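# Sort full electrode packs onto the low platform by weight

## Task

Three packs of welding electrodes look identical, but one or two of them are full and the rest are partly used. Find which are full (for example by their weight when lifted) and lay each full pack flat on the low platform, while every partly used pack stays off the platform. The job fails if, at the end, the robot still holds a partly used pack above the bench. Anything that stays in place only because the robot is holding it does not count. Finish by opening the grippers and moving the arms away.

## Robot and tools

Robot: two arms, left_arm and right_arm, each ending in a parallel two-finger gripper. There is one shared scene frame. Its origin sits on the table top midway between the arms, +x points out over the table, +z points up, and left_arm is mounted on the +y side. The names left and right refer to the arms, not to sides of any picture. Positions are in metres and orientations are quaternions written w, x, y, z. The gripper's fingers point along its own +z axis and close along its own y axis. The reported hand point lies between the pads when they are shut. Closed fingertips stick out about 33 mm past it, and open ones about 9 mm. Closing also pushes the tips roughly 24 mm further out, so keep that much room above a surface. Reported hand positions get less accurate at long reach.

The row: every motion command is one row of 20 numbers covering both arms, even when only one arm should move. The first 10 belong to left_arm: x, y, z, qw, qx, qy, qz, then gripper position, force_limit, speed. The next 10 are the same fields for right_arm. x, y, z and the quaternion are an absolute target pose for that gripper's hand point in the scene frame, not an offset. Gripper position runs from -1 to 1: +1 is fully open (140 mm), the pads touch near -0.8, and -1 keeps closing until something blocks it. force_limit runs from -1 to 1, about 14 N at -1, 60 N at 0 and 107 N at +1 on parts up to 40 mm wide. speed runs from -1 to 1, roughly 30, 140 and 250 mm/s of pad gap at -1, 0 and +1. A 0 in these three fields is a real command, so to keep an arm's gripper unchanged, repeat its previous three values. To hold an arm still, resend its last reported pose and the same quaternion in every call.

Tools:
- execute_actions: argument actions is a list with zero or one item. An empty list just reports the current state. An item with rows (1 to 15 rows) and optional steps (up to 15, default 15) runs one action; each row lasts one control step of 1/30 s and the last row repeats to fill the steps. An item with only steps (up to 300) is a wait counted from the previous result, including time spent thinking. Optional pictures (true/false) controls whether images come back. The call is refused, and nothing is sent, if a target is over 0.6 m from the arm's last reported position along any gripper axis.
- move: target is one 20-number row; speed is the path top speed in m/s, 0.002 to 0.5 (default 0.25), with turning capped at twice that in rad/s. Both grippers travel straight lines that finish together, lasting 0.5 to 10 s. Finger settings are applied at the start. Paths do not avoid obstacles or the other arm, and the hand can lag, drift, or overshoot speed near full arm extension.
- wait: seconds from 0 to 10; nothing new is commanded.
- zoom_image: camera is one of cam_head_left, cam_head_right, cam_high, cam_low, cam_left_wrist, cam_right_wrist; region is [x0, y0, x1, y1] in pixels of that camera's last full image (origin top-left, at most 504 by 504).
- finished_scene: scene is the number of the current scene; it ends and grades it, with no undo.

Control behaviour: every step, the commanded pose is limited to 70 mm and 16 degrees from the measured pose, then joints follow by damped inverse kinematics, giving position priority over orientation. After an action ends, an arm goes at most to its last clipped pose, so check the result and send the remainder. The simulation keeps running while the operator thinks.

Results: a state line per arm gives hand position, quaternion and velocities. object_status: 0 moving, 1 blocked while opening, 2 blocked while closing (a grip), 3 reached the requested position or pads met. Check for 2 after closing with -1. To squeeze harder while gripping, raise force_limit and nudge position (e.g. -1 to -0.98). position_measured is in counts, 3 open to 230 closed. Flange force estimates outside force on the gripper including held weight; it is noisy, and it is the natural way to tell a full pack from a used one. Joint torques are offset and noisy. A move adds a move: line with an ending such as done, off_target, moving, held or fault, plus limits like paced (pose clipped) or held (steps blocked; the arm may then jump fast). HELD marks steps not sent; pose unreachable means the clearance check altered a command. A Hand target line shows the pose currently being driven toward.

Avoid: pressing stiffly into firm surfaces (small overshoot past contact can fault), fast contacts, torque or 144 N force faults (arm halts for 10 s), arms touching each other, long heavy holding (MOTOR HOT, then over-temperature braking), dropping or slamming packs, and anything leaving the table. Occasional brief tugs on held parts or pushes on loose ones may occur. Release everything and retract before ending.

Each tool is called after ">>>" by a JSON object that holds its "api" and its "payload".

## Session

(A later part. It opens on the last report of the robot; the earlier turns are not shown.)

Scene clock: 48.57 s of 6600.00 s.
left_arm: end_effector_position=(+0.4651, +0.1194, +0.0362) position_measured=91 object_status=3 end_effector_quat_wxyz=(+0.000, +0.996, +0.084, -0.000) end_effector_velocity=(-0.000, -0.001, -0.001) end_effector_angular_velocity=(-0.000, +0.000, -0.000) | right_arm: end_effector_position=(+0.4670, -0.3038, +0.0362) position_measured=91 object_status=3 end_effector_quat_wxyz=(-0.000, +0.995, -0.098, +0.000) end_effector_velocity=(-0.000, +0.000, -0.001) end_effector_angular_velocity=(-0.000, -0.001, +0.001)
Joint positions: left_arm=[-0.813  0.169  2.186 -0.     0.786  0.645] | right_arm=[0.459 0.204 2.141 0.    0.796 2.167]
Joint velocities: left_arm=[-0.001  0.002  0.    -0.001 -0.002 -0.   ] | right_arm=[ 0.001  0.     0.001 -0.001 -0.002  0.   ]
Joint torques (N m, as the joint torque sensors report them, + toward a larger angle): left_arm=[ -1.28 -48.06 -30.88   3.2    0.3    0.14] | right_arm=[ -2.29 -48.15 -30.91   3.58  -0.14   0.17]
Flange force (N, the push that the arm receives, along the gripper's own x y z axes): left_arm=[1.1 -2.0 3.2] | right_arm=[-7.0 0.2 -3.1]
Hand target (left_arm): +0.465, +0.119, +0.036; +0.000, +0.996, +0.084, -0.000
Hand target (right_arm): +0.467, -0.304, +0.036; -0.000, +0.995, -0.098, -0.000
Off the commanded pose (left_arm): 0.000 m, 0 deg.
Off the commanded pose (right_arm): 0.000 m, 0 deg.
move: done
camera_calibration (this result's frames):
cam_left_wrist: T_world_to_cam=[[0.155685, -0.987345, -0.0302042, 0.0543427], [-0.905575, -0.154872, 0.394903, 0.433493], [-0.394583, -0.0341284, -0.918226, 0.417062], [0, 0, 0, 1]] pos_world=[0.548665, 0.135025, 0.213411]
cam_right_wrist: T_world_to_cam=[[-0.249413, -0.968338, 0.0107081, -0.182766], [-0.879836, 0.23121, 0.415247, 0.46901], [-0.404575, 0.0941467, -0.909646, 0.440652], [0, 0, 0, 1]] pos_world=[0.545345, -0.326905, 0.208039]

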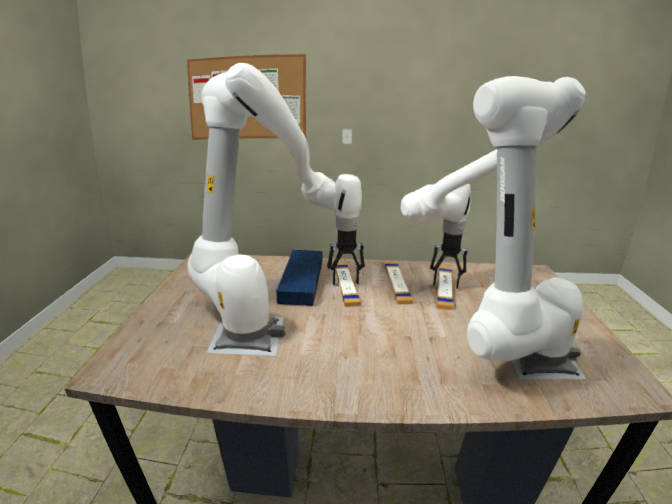

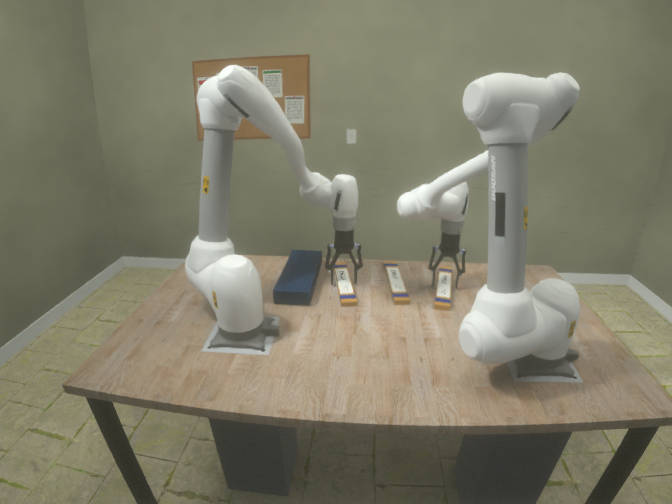

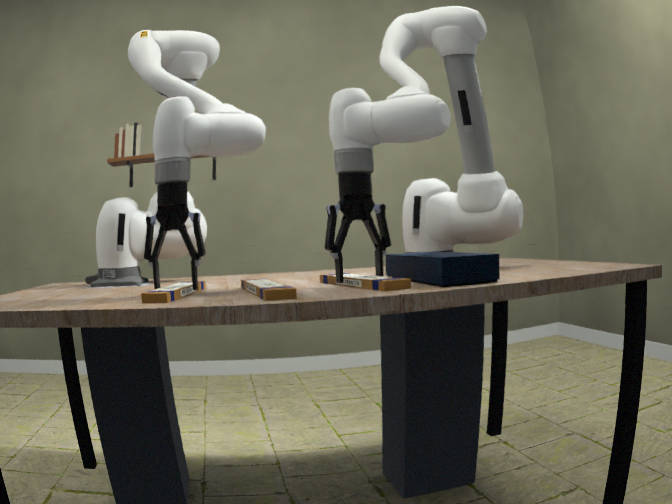

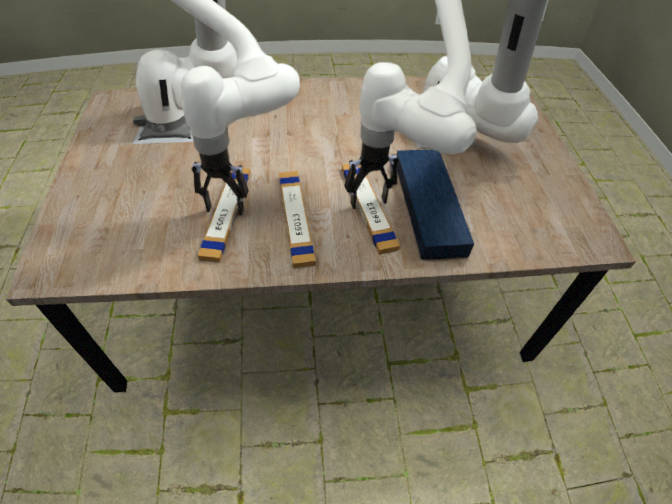

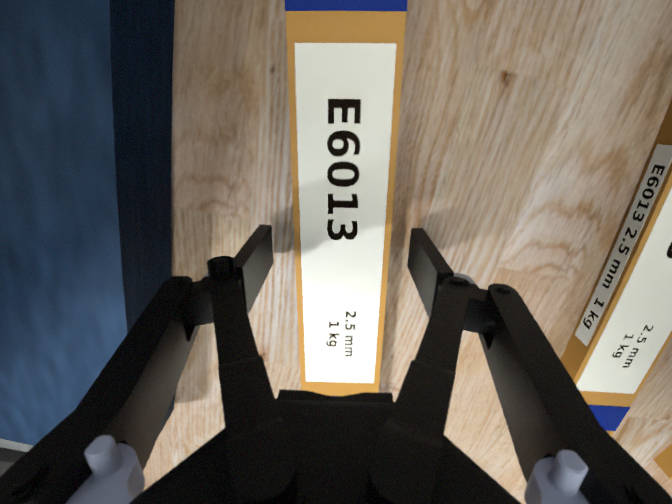

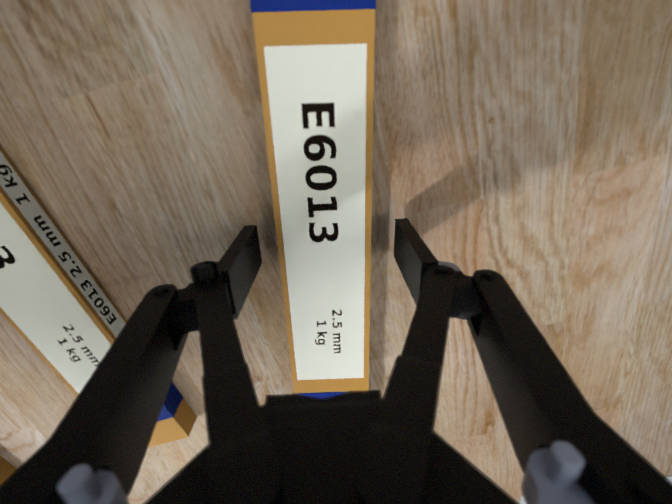

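Tare: left ≈ 2, right ≈ −1.

>>> {"api": "execute_actions", "payload": {"actions": [{"rows":[[0.465,0.1195,0.0362,0,0.9965,0.0837,0,-1,0.4,-0.3,0.467,-0.3038,0.0362,0,0.9952,-0.0976,0,-1,0.4,-0.3]],"steps":15}], "pictures": false}}

>>> {"api": "move", "payload": {"target": [0.465,0.1195,0.065,0,0.9965,0.0837,0,-1,0.4,-0.3,0.467,-0.3038,0.065,0,0.9952,-0.0976,0,-1,0.4,-0.3], "speed": 0.07}}

>>> {"api": "execute_actions", "payload": {"actions": [{"steps":4}], "pictures": false}}

>>> {"api": "execute_actions", "payload": {"actions": [{"steps":1}], "pictures": false}}

>>> {"api": "execute_actions", "payload": {"actions": [{"steps":1}], "pictures": false}}

>>> {"api": "execute_actions", "payload": {"actions": [{"steps":1}], "pictures": false}}

>>> {"api": "execute_actions", "payload": {"actions": [{"steps":1}], "pictures": false}}

Scene clock: 54.67 s of 6600.00 s.
left_arm: end_effector_position=(+0.4650, +0.1195, +0.0362) position_measured=146 object_status=0 end_effector_quat_wxyz=(+0.000, +0.996, +0.084, +0.000) end_effector_velocity=(+0.000, +0.000, +0.000) end_effector_angular_velocity=(+0.001, -0.000, -0.000) | right_arm: end_effector_position=(+0.4670, -0.3038, +0.0362) position_measured=146 object_status=0 end_effector_quat_wxyz=(-0.000, +0.995, -0.098, +0.000) end_effector_velocity=(-0.001, -0.000, -0.001) end_effector_angular_velocity=(-0.002, +0.001, +0.001)
Joint positions: left_arm=[-0.813  0.169  2.186 -0.     0.786  0.645] | right_arm=[ 0.459  0.204  2.141 -0.     0.796  2.168]
Joint velocities: left_arm=[ 0.    -0.    -0.     0.001  0.001 -0.   ] | right_arm=[ 0.     0.001  0.001 -0.001 -0.    -0.   ]
Joint torques (N m, as the joint torque sensors report them, + toward a larger angle): left_arm=[ -1.87 -18.31 -12.76   2.6   -1.9    0.11] | right_arm=[  0.57 -19.81 -13.21   4.13  -4.26  -0.02]
Flange force (N, the push that the arm receives, along the gripper's own x y z axes): left_arm=[-3.5 -9.5 -56.8] | right_arm=[-7.6 7.3 -62.1]
Hand target (left_arm): +0.465, +0.119, +0.036; +0.000, +0.996, +0.084, +0.000
Hand target (right_arm): +0.467, -0.304, +0.036; -0.000, +0.995, -0.098, +0.000
Off the commanded pose (left_arm): 0.000 m, 0 deg.
Off the commanded pose (right_arm): 0.000 m, 0 deg.
Steps of this call (steps 1 to 90: nothing new was sent; then 2.60 s passed at rest; steps 91 to 105: all 15 steps of this action). Readings (end_effector_position | what the end effector reports):
91: left_arm (+0.4650, +0.1194, +0.0362) | right_arm (+0.4670, -0.3038, +0.0362) | left_arm position_measured=91 object_status=0 | right_arm position_measured=91 object_status=0
92: left_arm (+0.4650, +0.1194, +0.0362) | right_arm (+0.4670, -0.3038, +0.0362) | left_arm position_measured=92 object_status=0 | right_arm position_measured=92 object_status=0
94: left_arm (+0.4650, +0.1195, +0.0361) | right_arm (+0.4670, -0.3038, +0.0362) | left_arm position_measured=104 object_status=0 | right_arm position_measured=104 object_status=0
98: left_arm (+0.4650, +0.1195, +0.0361) | right_arm (+0.4670, -0.3038, +0.0362) | left_arm position_measured=127 object_status=0 | right_arm position_measured=127 object_status=0
105: the state above

Scene clock: 55.70 s of 6600.00 s.
left_arm: end_effector_position=(+0.4650, +0.1196, +0.0650) position_measured=146 object_status=2 end_effector_quat_wxyz=(-0.000, +0.996, +0.084, +0.000) end_effector_velocity=(+0.000, +0.000, +0.001) end_effector_angular_velocity=(-0.000, -0.000, +0.000) | right_arm: end_effector_position=(+0.4670, -0.3038, +0.0650) position_measured=147 object_status=2 end_effector_quat_wxyz=(+0.000, +0.995, -0.098, -0.000) end_effector_velocity=(-0.000, -0.000, +0.000) end_effector_angular_velocity=(+0.000, +0.001, -0.001)
Joint positions: left_arm=[-0.813  0.131  2.163  0.     0.848  0.645] | right_arm=[ 0.459  0.167  2.119 -0.     0.856  2.168]
Joint velocities: left_arm=[ 0.    -0.001 -0.001 -0.     0.001  0.   ] | right_arm=[-0.001 -0.001  0.     0.001  0.001 -0.   ]
Joint torques (N m, as the joint torque sensors report them, + toward a larger angle): left_arm=[ -1.19 -46.6  -35.77   3.41   0.42   0.04] | right_arm=[ -2.53 -54.14 -36.51   3.81  -0.43  -0.06]
Flange force (N, the push that the arm receives, along the gripper's own x y z axes): left_arm=[-1.7 -5.5 7.4] | right_arm=[-3.2 -3.4 10.3]
Hand target (left_arm): +0.465, +0.120, +0.065; -0.000, +0.996, +0.084, +0.000
Hand target (right_arm): +0.467, -0.304, +0.065; +0.000, +0.995, -0.098, +0.000
Off the commanded pose (left_arm): 0.000 m, 0 deg.
Off the commanded pose (right_arm): 0.000 m, 0 deg.
move: done
camera_calibration (this result's frames):
cam_left_wrist: T_world_to_cam=[[0.155828, -0.987317, -0.0303625, 0.055311], [-0.905582, -0.155069, 0.394809, 0.422126], [-0.39451, -0.0340266, -0.918262, 0.443348], [0, 0, 0, 1]] pos_world=[0.548556, 0.135154, 0.24213]
cam_right_wrist: T_world_to_cam=[[-0.249484, -0.968319, 0.010776, -0.183016], [-0.8798, 0.231299, 0.415274, 0.457096], [-0.40461, 0.0941235, -0.909633, 0.466802], [0, 0, 0, 1]] pos_world=[0.545366, -0.326881, 0.236771]

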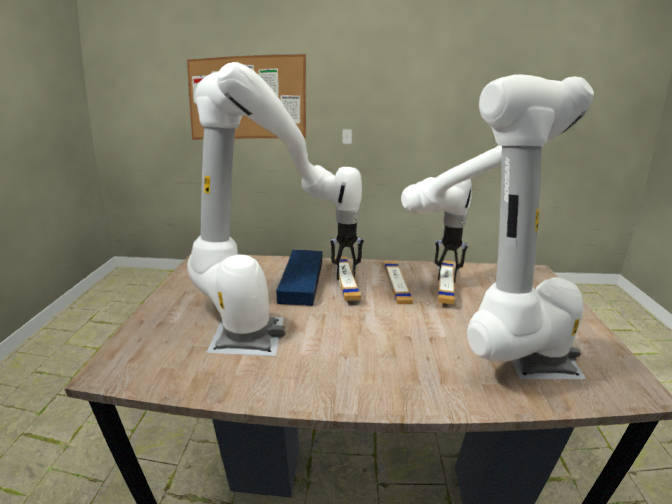

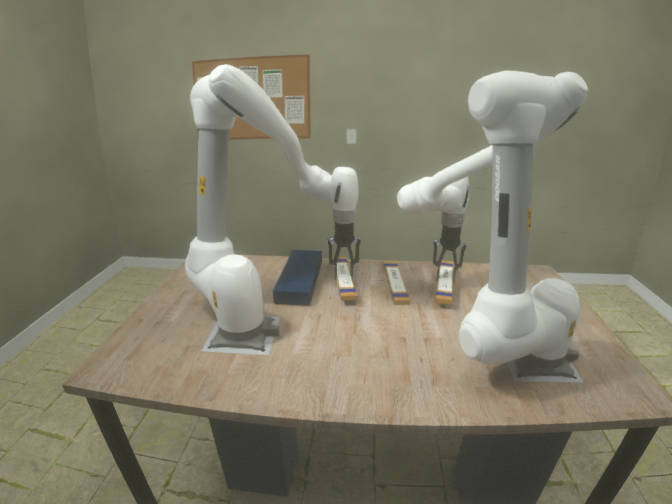

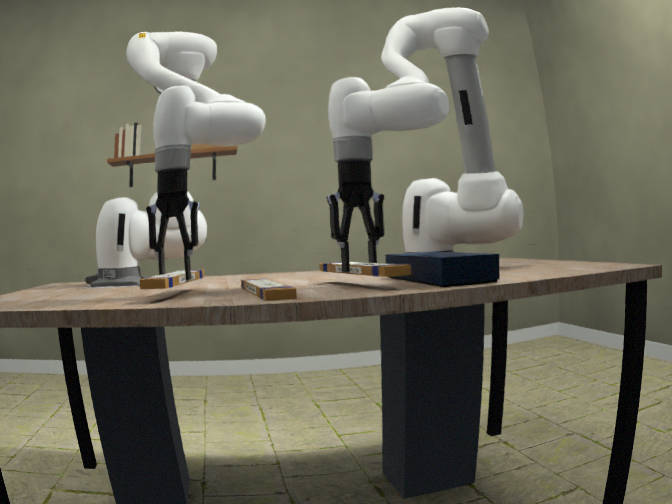

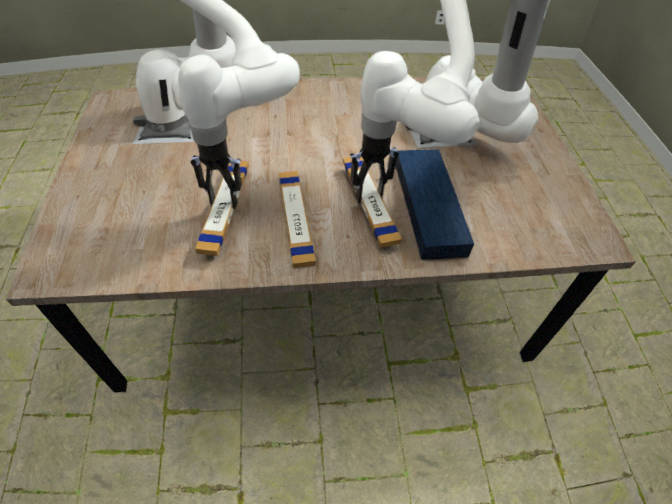

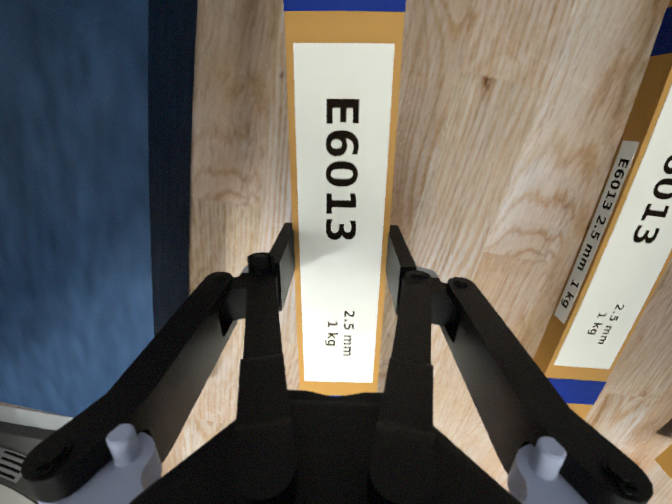

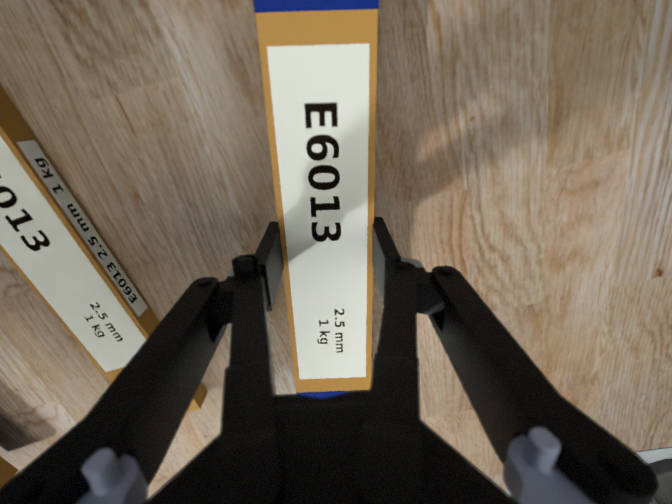

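Scene clock: 55.83 s of 6600.00 s.
left_arm: end_effector_position=(+0.4650, +0.1196, +0.0650) position_measured=146 object_status=2 end_effector_quat_wxyz=(-0.000, +0.996, +0.084, +0.000) end_effector_velocity=(-0.000, -0.000, -0.000) end_effector_angular_velocity=(+0.000, +0.001, -0.000) | right_arm: end_effector_position=(+0.4670, -0.3038, +0.0650) position_measured=147 object_status=2 end_effector_quat_wxyz=(+0.000, +0.995, -0.098, -0.000) end_effector_velocity=(+0.001, -0.001, +0.001) end_effector_angular_velocity=(-0.001, -0.002, +0.001)
Joint positions: left_arm=[-0.813  0.13   2.163  0.     0.848  0.645] | right_arm=[ 0.459  0.167  2.119 -0.     0.856  2.168]
Joint velocities: left_arm=[-0.  0.  0. -0.  0. -0.] | right_arm=[-0.    -0.001 -0.001 -0.002  0.    -0.   ]
Joint torques (N m, as the joint torque sensors report them, + toward a larger angle): left_arm=[ -3.53 -49.49 -35.84   3.13   0.75   0.12] | right_arm=[ -2.47 -54.61 -37.37   3.6   -0.28   0.16]
Flange force (N, the push that the arm receives, along the gripper's own x y z axes): left_arm=[4.5 -4.6 11.9] | right_arm=[-3.9 -2.5 11.5]
Hand target (left_arm): +0.465, +0.120, +0.065; -0.000, +0.996, +0.084, +0.000
Hand target (right_arm): +0.467, -0.304, +0.065; +0.000, +0.995, -0.098, +0.000
Off the commanded pose (left_arm): 0.000 m, 0 deg.
Off the commanded pose (right_arm): 0.000 m, 0 deg.
Steps of this call (steps 1 to 4: nothing new was sent). Readings (end_effector_position | what the end effector reports):
1: left_arm (+0.4650, +0.1196, +0.0650) | right_arm (+0.4670, -0.3038, +0.0650) | left_arm position_measured=146 object_status=2 | right_arm position_measured=147 object_status=2
2: left_arm (+0.4650, +0.1196, +0.0650) | right_arm (+0.4670, -0.3038, +0.0650) | left_arm position_measured=146 object_status=2 | right_arm position_measured=147 object_status=2
4: the state above

Scene clock: 55.87 s of 6600.00 s.
left_arm: end_effector_position=(+0.4650, +0.1196, +0.0650) position_measured=146 object_status=2 end_effector_quat_wxyz=(-0.000, +0.996, +0.084, +0.000) end_effector_velocity=(+0.001, -0.001, +0.001) end_effector_angular_velocity=(-0.002, -0.001, -0.000) | right_arm: end_effector_position=(+0.4670, -0.3038, +0.0650) position_measured=147 object_status=2 end_effector_quat_wxyz=(+0.000, +0.995, -0.098, +0.000) end_effector_velocity=(-0.001, +0.000, +0.000) end_effector_angular_velocity=(+0.001, +0.001, -0.000)
Joint positions: left_arm=[-0.813  0.13   2.163  0.     0.848  0.645] | right_arm=[ 0.459  0.167  2.119 -0.     0.856  2.168]
Joint velocities: left_arm=[-0.001 -0.    -0.001 -0.    -0.    -0.   ] | right_arm=[ 0.    -0.001  0.001  0.002  0.001 -0.   ]
Joint torques (N m, as the joint torque sensors report them, + toward a larger angle): left_arm=[ -1.71 -47.46 -37.02   3.13   0.1    0.19] | right_arm=[ -1.28 -53.04 -37.34   3.64  -0.46  -0.13]
Flange force (N, the push that the arm receives, along the gripper's own x y z axes): left_arm=[-1.5 -6.3 8.5] | right_arm=[-4.8 0.2 9.4]
Hand target (left_arm): +0.465, +0.120, +0.065; -0.000, +0.996, +0.084, +0.000
Hand target (right_arm): +0.467, -0.304, +0.065; +0.000, +0.995, -0.098, +0.000
Off the commanded pose (left_arm): 0.000 m, 0 deg.
Off the commanded pose (right_arm): 0.000 m, 0 deg.
Steps of this call (step 1: nothing new was sent). Readings (end_effector_position | what the end effector reports):
1: the state above

Scene clock: 55.90 s of 6600.00 s.
left_arm: end_effector_position=(+0.4650, +0.1196, +0.0650) position_measured=146 object_status=2 end_effector_quat_wxyz=(-0.000, +0.996, +0.084, +0.000) end_effector_velocity=(+0.000, -0.000, +0.000) end_effector_angular_velocity=(-0.001, -0.000, +0.001) | right_arm: end_effector_position=(+0.4670, -0.3038, +0.0650) position_measured=147 object_status=2 end_effector_quat_wxyz=(+0.000, +0.995, -0.098, +0.000) end_effector_velocity=(-0.000, -0.000, -0.000) end_effector_angular_velocity=(-0.001, +0.001, +0.000)
Joint positions: left_arm=[-0.813  0.13   2.163  0.     0.848  0.645] | right_arm=[ 0.459  0.167  2.119 -0.     0.856  2.168]
Joint velocities: left_arm=[ 0.001 -0.    -0.    -0.     0.    -0.   ] | right_arm=[-0.     0.    -0.    -0.001  0.001  0.   ]
Joint torques (N m, as the joint torque sensors report them, + toward a larger angle): left_arm=[ -2.79 -47.92 -36.23   3.44   0.66   0.45] | right_arm=[ -1.76 -54.68 -36.18   3.51  -0.17  -0.01]
Flange force (N, the push that the arm receives, along the gripper's own x y z axes): left_arm=[1.1 -6.2 9.8] | right_arm=[-1.4 -3.1 11.2]
Hand target (left_arm): +0.465, +0.120, +0.065; -0.000, +0.996, +0.084, +0.000
Hand target (right_arm): +0.467, -0.304, +0.065; +0.000, +0.995, -0.098, +0.000
Off the commanded pose (left_arm): 0.000 m, 0 deg.
Off the commanded pose (right_arm): 0.000 m, 0 deg.
Steps of this call (step 1: nothing new was sent). Readings (end_effector_position | what the end effector reports):
1: the state above

Scene clock: 55.93 s of 6600.00 s.
left_arm: end_effector_position=(+0.4650, +0.1196, +0.0650) position_measured=146 object_status=2 end_effector_quat_wxyz=(-0.000, +0.996, +0.084, +0.000) end_effector_velocity=(-0.000, -0.000, +0.000) end_effector_angular_velocity=(+0.000, -0.001, -0.002) | right_arm: end_effector_position=(+0.4670, -0.3038, +0.0650) position_measured=147 object_status=2 end_effector_quat_wxyz=(+0.000, +0.995, -0.098, +0.000) end_effector_velocity=(-0.000, +0.000, +0.000) end_effector_angular_velocity=(+0.001, -0.001, -0.001)
Joint positions: left_arm=[-0.813  0.13   2.163  0.     0.848  0.645] | right_arm=[ 0.459  0.167  2.119 -0.     0.856  2.168]
Joint velocities: left_arm=[-0.001 -0.     0.     0.001  0.     0.   ] | right_arm=[-0.    -0.002  0.001  0.001 -0.001 -0.   ]
Joint torques (N m, as the joint torque sensors report them, + toward a larger angle): left_arm=[ -1.37 -48.31 -35.29   3.15   0.11   0.65] | right_arm=[ -2.09 -55.17 -36.2    3.56  -0.2   -0.19]
Flange force (N, the push that the arm receives, along the gripper's own x y z axes): left_arm=[-0.2 -2.1 8.4] | right_arm=[-2.1 -4.0 11.2]
Hand target (left_arm): +0.465, +0.120, +0.065; -0.000, +0.996, +0.084, +0.000
Hand target (right_arm): +0.467, -0.304, +0.065; +0.000, +0.995, -0.098, +0.000
Off the commanded pose (left_arm): 0.000 m, 0 deg.
Off the commanded pose (right_arm): 0.000 m, 0 deg.
Steps of this call (step 1: nothing new was sent). Readings (end_effector_position | what the end effector reports):
1: the state above

Scene clock: 55.97 s of 6600.00 s.
left_arm: end_effector_position=(+0.4650, +0.1195, +0.0650) position_measured=146 object_status=2 end_effector_quat_wxyz=(-0.000, +0.996, +0.084, +0.000) end_effector_velocity=(-0.000, +0.001, -0.000) end_effector_angular_velocity=(+0.001, +0.000, +0.000) | right_arm: end_effector_position=(+0.4670, -0.3038, +0.0650) position_measured=147 object_status=2 end_effector_quat_wxyz=(+0.000, +0.995, -0.098, +0.000) end_effector_velocity=(-0.000, -0.000, -0.000) end_effector_angular_velocity=(-0.000, +0.000, +0.000)
Joint positions: left_arm=[-0.813  0.13   2.163  0.     0.848  0.645] | right_arm=[ 0.459  0.167  2.119 -0.     0.856  2.168]
Joint velocities: left_arm=[ 0.     0.     0.001  0.001  0.    -0.   ] | right_arm=[-0. -0.  0. -0. -0. -0.]
Joint torques (N m, as the joint torque sensors report them, + toward a larger angle): left_arm=[ -0.23 -48.88 -35.7    3.69   0.     0.41] | right_arm=[ -3.33 -53.4  -36.77   3.72  -0.09   0.01]
Flange force (N, the push that the arm receives, along the gripper's own x y z axes): left_arm=[-1.2 -1.2 9.3] | right_arm=[-5.4 -3.7 10.4]
Hand target (left_arm): +0.465, +0.120, +0.065; -0.000, +0.996, +0.084, +0.000
Hand target (right_arm): +0.467, -0.304, +0.065; +0.000, +0.995, -0.098, +0.000
Off the commanded pose (left_arm): 0.000 m, 0 deg.
Off the commanded pose (right_arm): 0.000 m, 0 deg.
Steps of this call (step 1: nothing new was sent). Readings (end_effector_position | what the end effector reports):
1: the state above

>>> {"api": "execute_actions", "payload": {"actions": [{"steps":1}], "pictures": false}}

>>> {"api": "execute_actions", "payload": {"actions": [{"steps":1}], "pictures": false}}

>>> {"api": "execute_actions", "payload": {"actions": [{"steps":1}], "pictures": false}}

>>> {"api": "execute_actions", "payload": {"actions": [{"steps":1}], "pictures": false}}

>>> {"api": "execute_actions", "payload": {"actions": [{"steps":1}], "pictures": false}}

>>> {"api": "execute_actions", "payload": {"actions": [{"steps":1}], "pictures": false}}

>>> {"api": "execute_actions", "payload": {"actions": [{"steps":1}], "pictures": false}}

>>> {"api": "execute_actions", "payload": {"actions": [{"steps":1}], "pictures": false}}

Scene clock: 62.20 s of 6600.00 s.
left_arm: end_effector_position=(+0.4650, +0.1196, +0.0650) position_measured=146 object_status=2 end_effector_quat_wxyz=(-0.000, +0.996, +0.084, +0.000) end_effector_velocity=(-0.000, +0.000, -0.000) end_effector_angular_velocity=(+0.000, +0.001, +0.000) | right_arm: end_effector_position=(+0.4670, -0.3038, +0.0650) position_measured=147 object_status=2 end_effector_quat_wxyz=(+0.000, +0.995, -0.098, +0.000) end_effector_velocity=(-0.001, -0.000, -0.001) end_effector_angular_velocity=(-0.001, +0.002, -0.000)
Joint positions: left_arm=[-0.813  0.13   2.163  0.     0.848  0.645] | right_arm=[ 0.459  0.167  2.119 -0.     0.856  2.168]
Joint velocities: left_arm=[-0.  0.  0. -0. -0. -0.] | right_arm=[-0.     0.     0.001 -0.     0.     0.   ]
Joint torques (N m, as the joint torque sensors report them, + toward a larger angle): left_arm=[ -4.47 -47.03 -35.78   3.12   0.25   0.43] | right_arm=[ -1.18 -53.62 -37.03   3.32  -0.31   0.14]
Flange force (N, the push that the arm receives, along the gripper's own x y z axes): left_arm=[3.4 -8.3 7.6] | right_arm=[-3.1 0.0 10.5]
Hand target (left_arm): +0.465, +0.120, +0.065; -0.000, +0.996, +0.084, +0.000
Hand target (right_arm): +0.467, -0.304, +0.065; +0.000, +0.995, -0.098, +0.000
Off the commanded pose (left_arm): 0.000 m, 0 deg.
Off the commanded pose (right_arm): 0.000 m, 0 deg.
Steps of this call (steps 1 to 90: nothing new was sent; then 3.23 s passed at rest). Readings (end_effector_position | what the end effector reports):
1: left_arm (+0.4650, +0.1195, +0.0650) | right_arm (+0.4670, -0.3038, +0.0650) | left_arm position_measured=146 object_status=2 | right_arm position_measured=147 object_status=2
2: left_arm (+0.4650, +0.1195, +0.0650) | right_arm (+0.4670, -0.3038, +0.0650) | left_arm position_measured=146 object_status=2 | right_arm position_measured=147 object_status=2
4: left_arm (+0.4650, +0.1196, +0.0650) | right_arm (+0.4670, -0.3038, +0.0650) | left_arm position_measured=146 object_status=2 | right_arm position_measured=147 object_status=2
8: left_arm (+0.4650, +0.1196, +0.0650) | right_arm (+0.4670, -0.3038, +0.0650) | left_arm position_measured=146 object_status=2 | right_arm position_measured=147 object_status=2
90: the state above

Scene clock: 62.23 s of 6600.00 s.
left_arm: end_effector_position=(+0.4650, +0.1196, +0.0650) position_measured=146 object_status=2 end_effector_quat_wxyz=(-0.000, +0.996, +0.084, +0.000) end_effector_velocity=(+0.000, -0.000, +0.000) end_effector_angular_velocity=(-0.000, -0.000, -0.000) | right_arm: end_effector_position=(+0.4670, -0.3038, +0.0650) position_measured=147 object_status=2 end_effector_quat_wxyz=(+0.000, +0.995, -0.098, +0.000) end_effector_velocity=(+0.000, +0.001, +0.000) end_effector_angular_velocity=(+0.001, -0.002, +0.001)
Joint positions: left_arm=[-0.813  0.13   2.163  0.     0.848  0.645] | right_arm=[ 0.459  0.167  2.119 -0.     0.856  2.168]
Joint velocities: left_arm=[-0.  0. -0.  0. -0. -0.] | right_arm=[ 0.001 -0.001 -0.    -0.    -0.001  0.   ]
Joint torques (N m, as the joint torque sensors report them, + toward a larger angle): left_arm=[  1.08 -47.84 -36.72   3.06   0.51   0.51] | right_arm=[ -2.7  -53.58 -36.74   4.04  -0.09   0.09]
Flange force (N, the push that the arm receives, along the gripper's own x y z axes): left_arm=[-5.9 -1.9 9.7] | right_arm=[-4.8 -2.8 9.9]
Hand target (left_arm): +0.465, +0.120, +0.065; -0.000, +0.996, +0.084, +0.000
Hand target (right_arm): +0.467, -0.304, +0.065; +0.000, +0.995, -0.098, +0.000
Off the commanded pose (left_arm): 0.000 m, 0 deg.
Off the commanded pose (right_arm): 0.000 m, 0 deg.
Steps of this call (step 1: nothing new was sent). Readings (end_effector_position | what the end effector reports):
1: the state above

Scene clock: 62.27 s of 6600.00 s.
left_arm: end_effector_position=(+0.4650, +0.1196, +0.0650) position_measured=146 object_status=2 end_effector_quat_wxyz=(-0.000, +0.996, +0.084, +0.000) end_effector_velocity=(+0.000, -0.000, +0.000) end_effector_angular_velocity=(-0.001, -0.001, +0.001) | right_arm: end_effector_position=(+0.4670, -0.3038, +0.0650) position_measured=147 object_status=2 end_effector_quat_wxyz=(+0.000, +0.995, -0.098, +0.000) end_effector_velocity=(-0.000, +0.000, -0.001) end_effector_angular_velocity=(-0.001, +0.001, +0.001)
Joint positions: left_arm=[-0.813  0.13   2.163  0.     0.848  0.645] | right_arm=[ 0.459  0.167  2.119 -0.     0.856  2.168]
Joint velocities: left_arm=[ 0.    -0.    -0.001 -0.001 -0.    -0.   ] | right_arm=[ 0.001  0.001  0.    -0.    -0.    -0.   ]
Joint torques (N m, as the joint torque sensors report them, + toward a larger angle): left_arm=[ -0.17 -48.16 -36.02   3.14   0.22   0.49] | right_arm=[ -1.84 -53.26 -36.58   3.7   -0.27  -0.01]
Flange force (N, the push that the arm receives, along the gripper's own x y z axes): left_arm=[-2.6 -2.2 8.9] | right_arm=[-3.7 -1.5 9.8]
Hand target (left_arm): +0.465, +0.120, +0.065; -0.000, +0.996, +0.084, +0.000
Hand target (right_arm): +0.467, -0.304, +0.065; +0.000, +0.995, -0.098, +0.000
Off the commanded pose (left_arm): 0.000 m, 0 deg.
Off the commanded pose (right_arm): 0.000 m, 0 deg.
Steps of this call (step 1: nothing new was sent). Readings (end_effector_position | what the end effector reports):
1: the state above

Scene clock: 62.30 s of 6600.00 s.
left_arm: end_effector_position=(+0.4650, +0.1196, +0.0650) position_measured=146 object_status=2 end_effector_quat_wxyz=(-0.000, +0.996, +0.084, +0.000) end_effector_velocity=(+0.001, +0.001, -0.000) end_effector_angular_velocity=(+0.001, -0.000, +0.001) | right_arm: end_effector_position=(+0.4670, -0.3038, +0.0650) position_measured=147 object_status=2 end_effector_quat_wxyz=(+0.000, +0.995, -0.098, +0.000) end_effector_velocity=(-0.001, -0.000, -0.000) end_effector_angular_velocity=(-0.000, +0.001, +0.000)
Joint positions: left_arm=[-0.813  0.13   2.163  0.     0.848  0.645] | right_arm=[ 0.459  0.167  2.119 -0.     0.856  2.168]
Joint velocities: left_arm=[ 0.002  0.     0.     0.001  0.    -0.   ] | right_arm=[ 0.001 -0.001  0.001  0.     0.001  0.   ]
Joint torques (N m, as the joint torque sensors report them, + toward a larger angle): left_arm=[ -1.48 -46.78 -35.76   2.91   0.43   0.22] | right_arm=[ -2.36 -53.58 -35.91   3.53  -0.33   0.05]
Flange force (N, the push that the arm receives, along the gripper's own x y z axes): left_arm=[-1.1 -5.5 7.5] | right_arm=[-3.4 -3.0 8.7]
Hand target (left_arm): +0.465, +0.120, +0.065; -0.000, +0.996, +0.084, +0.000
Hand target (right_arm): +0.467, -0.304, +0.065; +0.000, +0.995, -0.098, +0.000
Off the commanded pose (left_arm): 0.000 m, 0 deg.
Off the commanded pose (right_arm): 0.000 m, 0 deg.
Steps of this call (step 1: nothing new was sent). Readings (end_effector_position | what the end effector reports):
1: the state above

Scene clock: 62.33 s of 6600.00 s.
left_arm: end_effector_position=(+0.4650, +0.1196, +0.0650) position_measured=146 object_status=2 end_effector_quat_wxyz=(-0.000, +0.996, +0.084, +0.000) end_effector_velocity=(+0.000, -0.000, +0.000) end_effector_angular_velocity=(-0.000, -0.000, +0.000) | right_arm: end_effector_position=(+0.4670, -0.3038, +0.0650) position_measured=147 object_status=2 end_effector_quat_wxyz=(+0.000, +0.995, -0.098, +0.000) end_effector_velocity=(+0.000, +0.000, +0.000) end_effector_angular_velocity=(+0.001, -0.002, +0.000)
Joint positions: left_arm=[-0.813  0.13   2.163  0.     0.848  0.645] | right_arm=[ 0.459  0.167  2.119 -0.     0.856  2.168]
Joint velocities: left_arm=[ 0.     0.    -0.001  0.     0.     0.   ] | right_arm=[ 0.001 -0.001  0.     0.    -0.001  0.   ]
Joint torques (N m, as the joint torque sensors report them, + toward a larger angle): left_arm=[ -2.03 -48.83 -35.97   3.06   0.26   0.35] | right_arm=[ -1.7  -53.93 -36.8    3.86  -0.1   -0.02]
Flange force (N, the push that the arm receives, along the gripper's own x y z axes): left_arm=[1.1 -3.5 9.9] | right_arm=[-3.2 -1.6 10.7]
Hand target (left_arm): +0.465, +0.120, +0.065; -0.000, +0.996, +0.084, +0.000
Hand target (right_arm): +0.467, -0.304, +0.065; +0.000, +0.995, -0.098, +0.000
Off the commanded pose (left_arm): 0.000 m, 0 deg.
Off the commanded pose (right_arm): 0.000 m, 0 deg.
Steps of this call (step 1: nothing new was sent). Readings (end_effector_position | what the end effector reports):
1: the state above

Scene clock: 62.37 s of 6600.00 s.
left_arm: end_effector_position=(+0.4650, +0.1196, +0.0650) position_measured=146 object_status=2 end_effector_quat_wxyz=(-0.000, +0.996, +0.084, +0.000) end_effector_velocity=(-0.001, +0.000, -0.000) end_effector_angular_velocity=(+0.001, +0.001, -0.001) | right_arm: end_effector_position=(+0.4670, -0.3038, +0.0650) position_measured=147 object_status=2 end_effector_quat_wxyz=(+0.000, +0.995, -0.098, +0.000) end_effector_velocity=(+0.000, +0.000, +0.002) end_effector_angular_velocity=(+0.001, -0.003, +0.001)
Joint positions: left_arm=[-0.813  0.13   2.163  0.     0.848  0.645] | right_arm=[ 0.459  0.167  2.119 -0.     0.856  2.168]
Joint velocities: left_arm=[-0.001 -0.     0.001 -0.     0.     0.   ] | right_arm=[ 0.    -0.003 -0.    -0.    -0.    -0.   ]
Joint torques (N m, as the joint torque sensors report them, + toward a larger angle): left_arm=[  1.07 -47.68 -35.94   3.16   0.45   0.33] | right_arm=[ -3.2  -53.57 -36.72   3.48  -0.2    0.1 ]
Flange force (N, the push that the arm receives, along the gripper's own x y z axes): left_arm=[-5.1 -1.3 8.9] | right_arm=[-5.4 -3.3 9.5]
Hand target (left_arm): +0.465, +0.120, +0.065; -0.000, +0.996, +0.084, +0.000
Hand target (right_arm): +0.467, -0.304, +0.065; +0.000, +0.995, -0.098, +0.000
Off the commanded pose (left_arm): 0.000 m, 0 deg.
Off the commanded pose (right_arm): 0.000 m, 0 deg.
Steps of this call (step 1: nothing new was sent). Readings (end_effector_position | what the end effector reports):
1: the state above

Scene clock: 62.40 s of 6600.00 s.
left_arm: end_effector_position=(+0.4650, +0.1196, +0.0650) position_measured=146 object_status=2 end_effector_quat_wxyz=(-0.000, +0.996, +0.084, +0.000) end_effector_velocity=(-0.000, +0.001, -0.000) end_effector_angular_velocity=(+0.001, +0.000, -0.000) | right_arm: end_effector_position=(+0.4670, -0.3038, +0.0650) position_measured=147 object_status=2 end_effector_quat_wxyz=(+0.000, +0.995, -0.098, +0.000) end_effector_velocity=(+0.000, -0.000, -0.000) end_effector_angular_velocity=(+0.000, -0.001, -0.000)
Joint positions: left_arm=[-0.813  0.13   2.163  0.     0.848  0.645] | right_arm=[ 0.459  0.167  2.119 -0.     0.856  2.168]
Joint velocities: left_arm=[ 0.    -0.     0.001  0.    -0.    -0.   ] | right_arm=[-0.001 -0.     0.    -0.    -0.001 -0.   ]
Joint torques (N m, as the joint torque sensors report them, + toward a larger angle): left_arm=[ -0.14 -46.33 -36.15   3.44  -0.08   0.17] | right_arm=[ -2.51 -53.98 -37.7    3.77  -0.33  -0.07]
Flange force (N, the push that the arm receives, along the gripper's own x y z axes): left_arm=[-3.9 -4.8 6.1] | right_arm=[-4.8 -2.1 11.8]
Hand target (left_arm): +0.465, +0.120, +0.065; -0.000, +0.996, +0.084, +0.000
Hand target (right_arm): +0.467, -0.304, +0.065; +0.000, +0.995, -0.098, +0.000
Off the commanded pose (left_arm): 0.000 m, 0 deg.
Off the commanded pose (right_arm): 0.000 m, 0 deg.
Steps of this call (step 1: nothing new was sent). Readings (end_effector_position | what the end effector reports):
1: the state above

Scene clock: 62.43 s of 6600.00 s.
left_arm: end_effector_position=(+0.4650, +0.1196, +0.0650) position_measured=146 object_status=2 end_effector_quat_wxyz=(-0.000, +0.996, +0.084, +0.000) end_effector_velocity=(+0.000, -0.000, +0.000) end_effector_angular_velocity=(+0.000, -0.000, -0.001) | right_arm: end_effector_position=(+0.4670, -0.3038, +0.0650) position_measured=147 object_status=2 end_effector_quat_wxyz=(+0.000, +0.995, -0.098, +0.000) end_effector_velocity=(+0.000, -0.000, +0.000) end_effector_angular_velocity=(+0.001, -0.002, -0.001)
Joint positions: left_arm=[-0.813  0.13   2.163  0.     0.848  0.645] | right_arm=[ 0.459  0.167  2.119 -0.     0.856  2.168]
Joint velocities: left_arm=[-0.    -0.    -0.     0.001  0.     0.   ] | right_arm=[-0.001 -0.001  0.001  0.    -0.002 -0.   ]
Joint torques (N m, as the joint torque sensors report them, + toward a larger angle): left_arm=[ -1.64 -48.18 -35.93   3.43   0.56   0.09] | right_arm=[ -1.71 -55.78 -37.2    3.87  -0.11  -0.19]
Flange force (N, the push that the arm receives, along the gripper's own x y z axes): left_arm=[0.4 -4.1 9.6] | right_arm=[-2.1 -2.9 13.2]
Hand target (left_arm): +0.465, +0.120, +0.065; -0.000, +0.996, +0.084, +0.000
Hand target (right_arm): +0.467, -0.304, +0.065; +0.000, +0.995, -0.098, +0.000
Off the commanded pose (left_arm): 0.000 m, 0 deg.
Off the commanded pose (right_arm): 0.000 m, 0 deg.
Steps of this call (step 1: nothing new was sent). Readings (end_effector_position | what the end effector reports):
1: the state above


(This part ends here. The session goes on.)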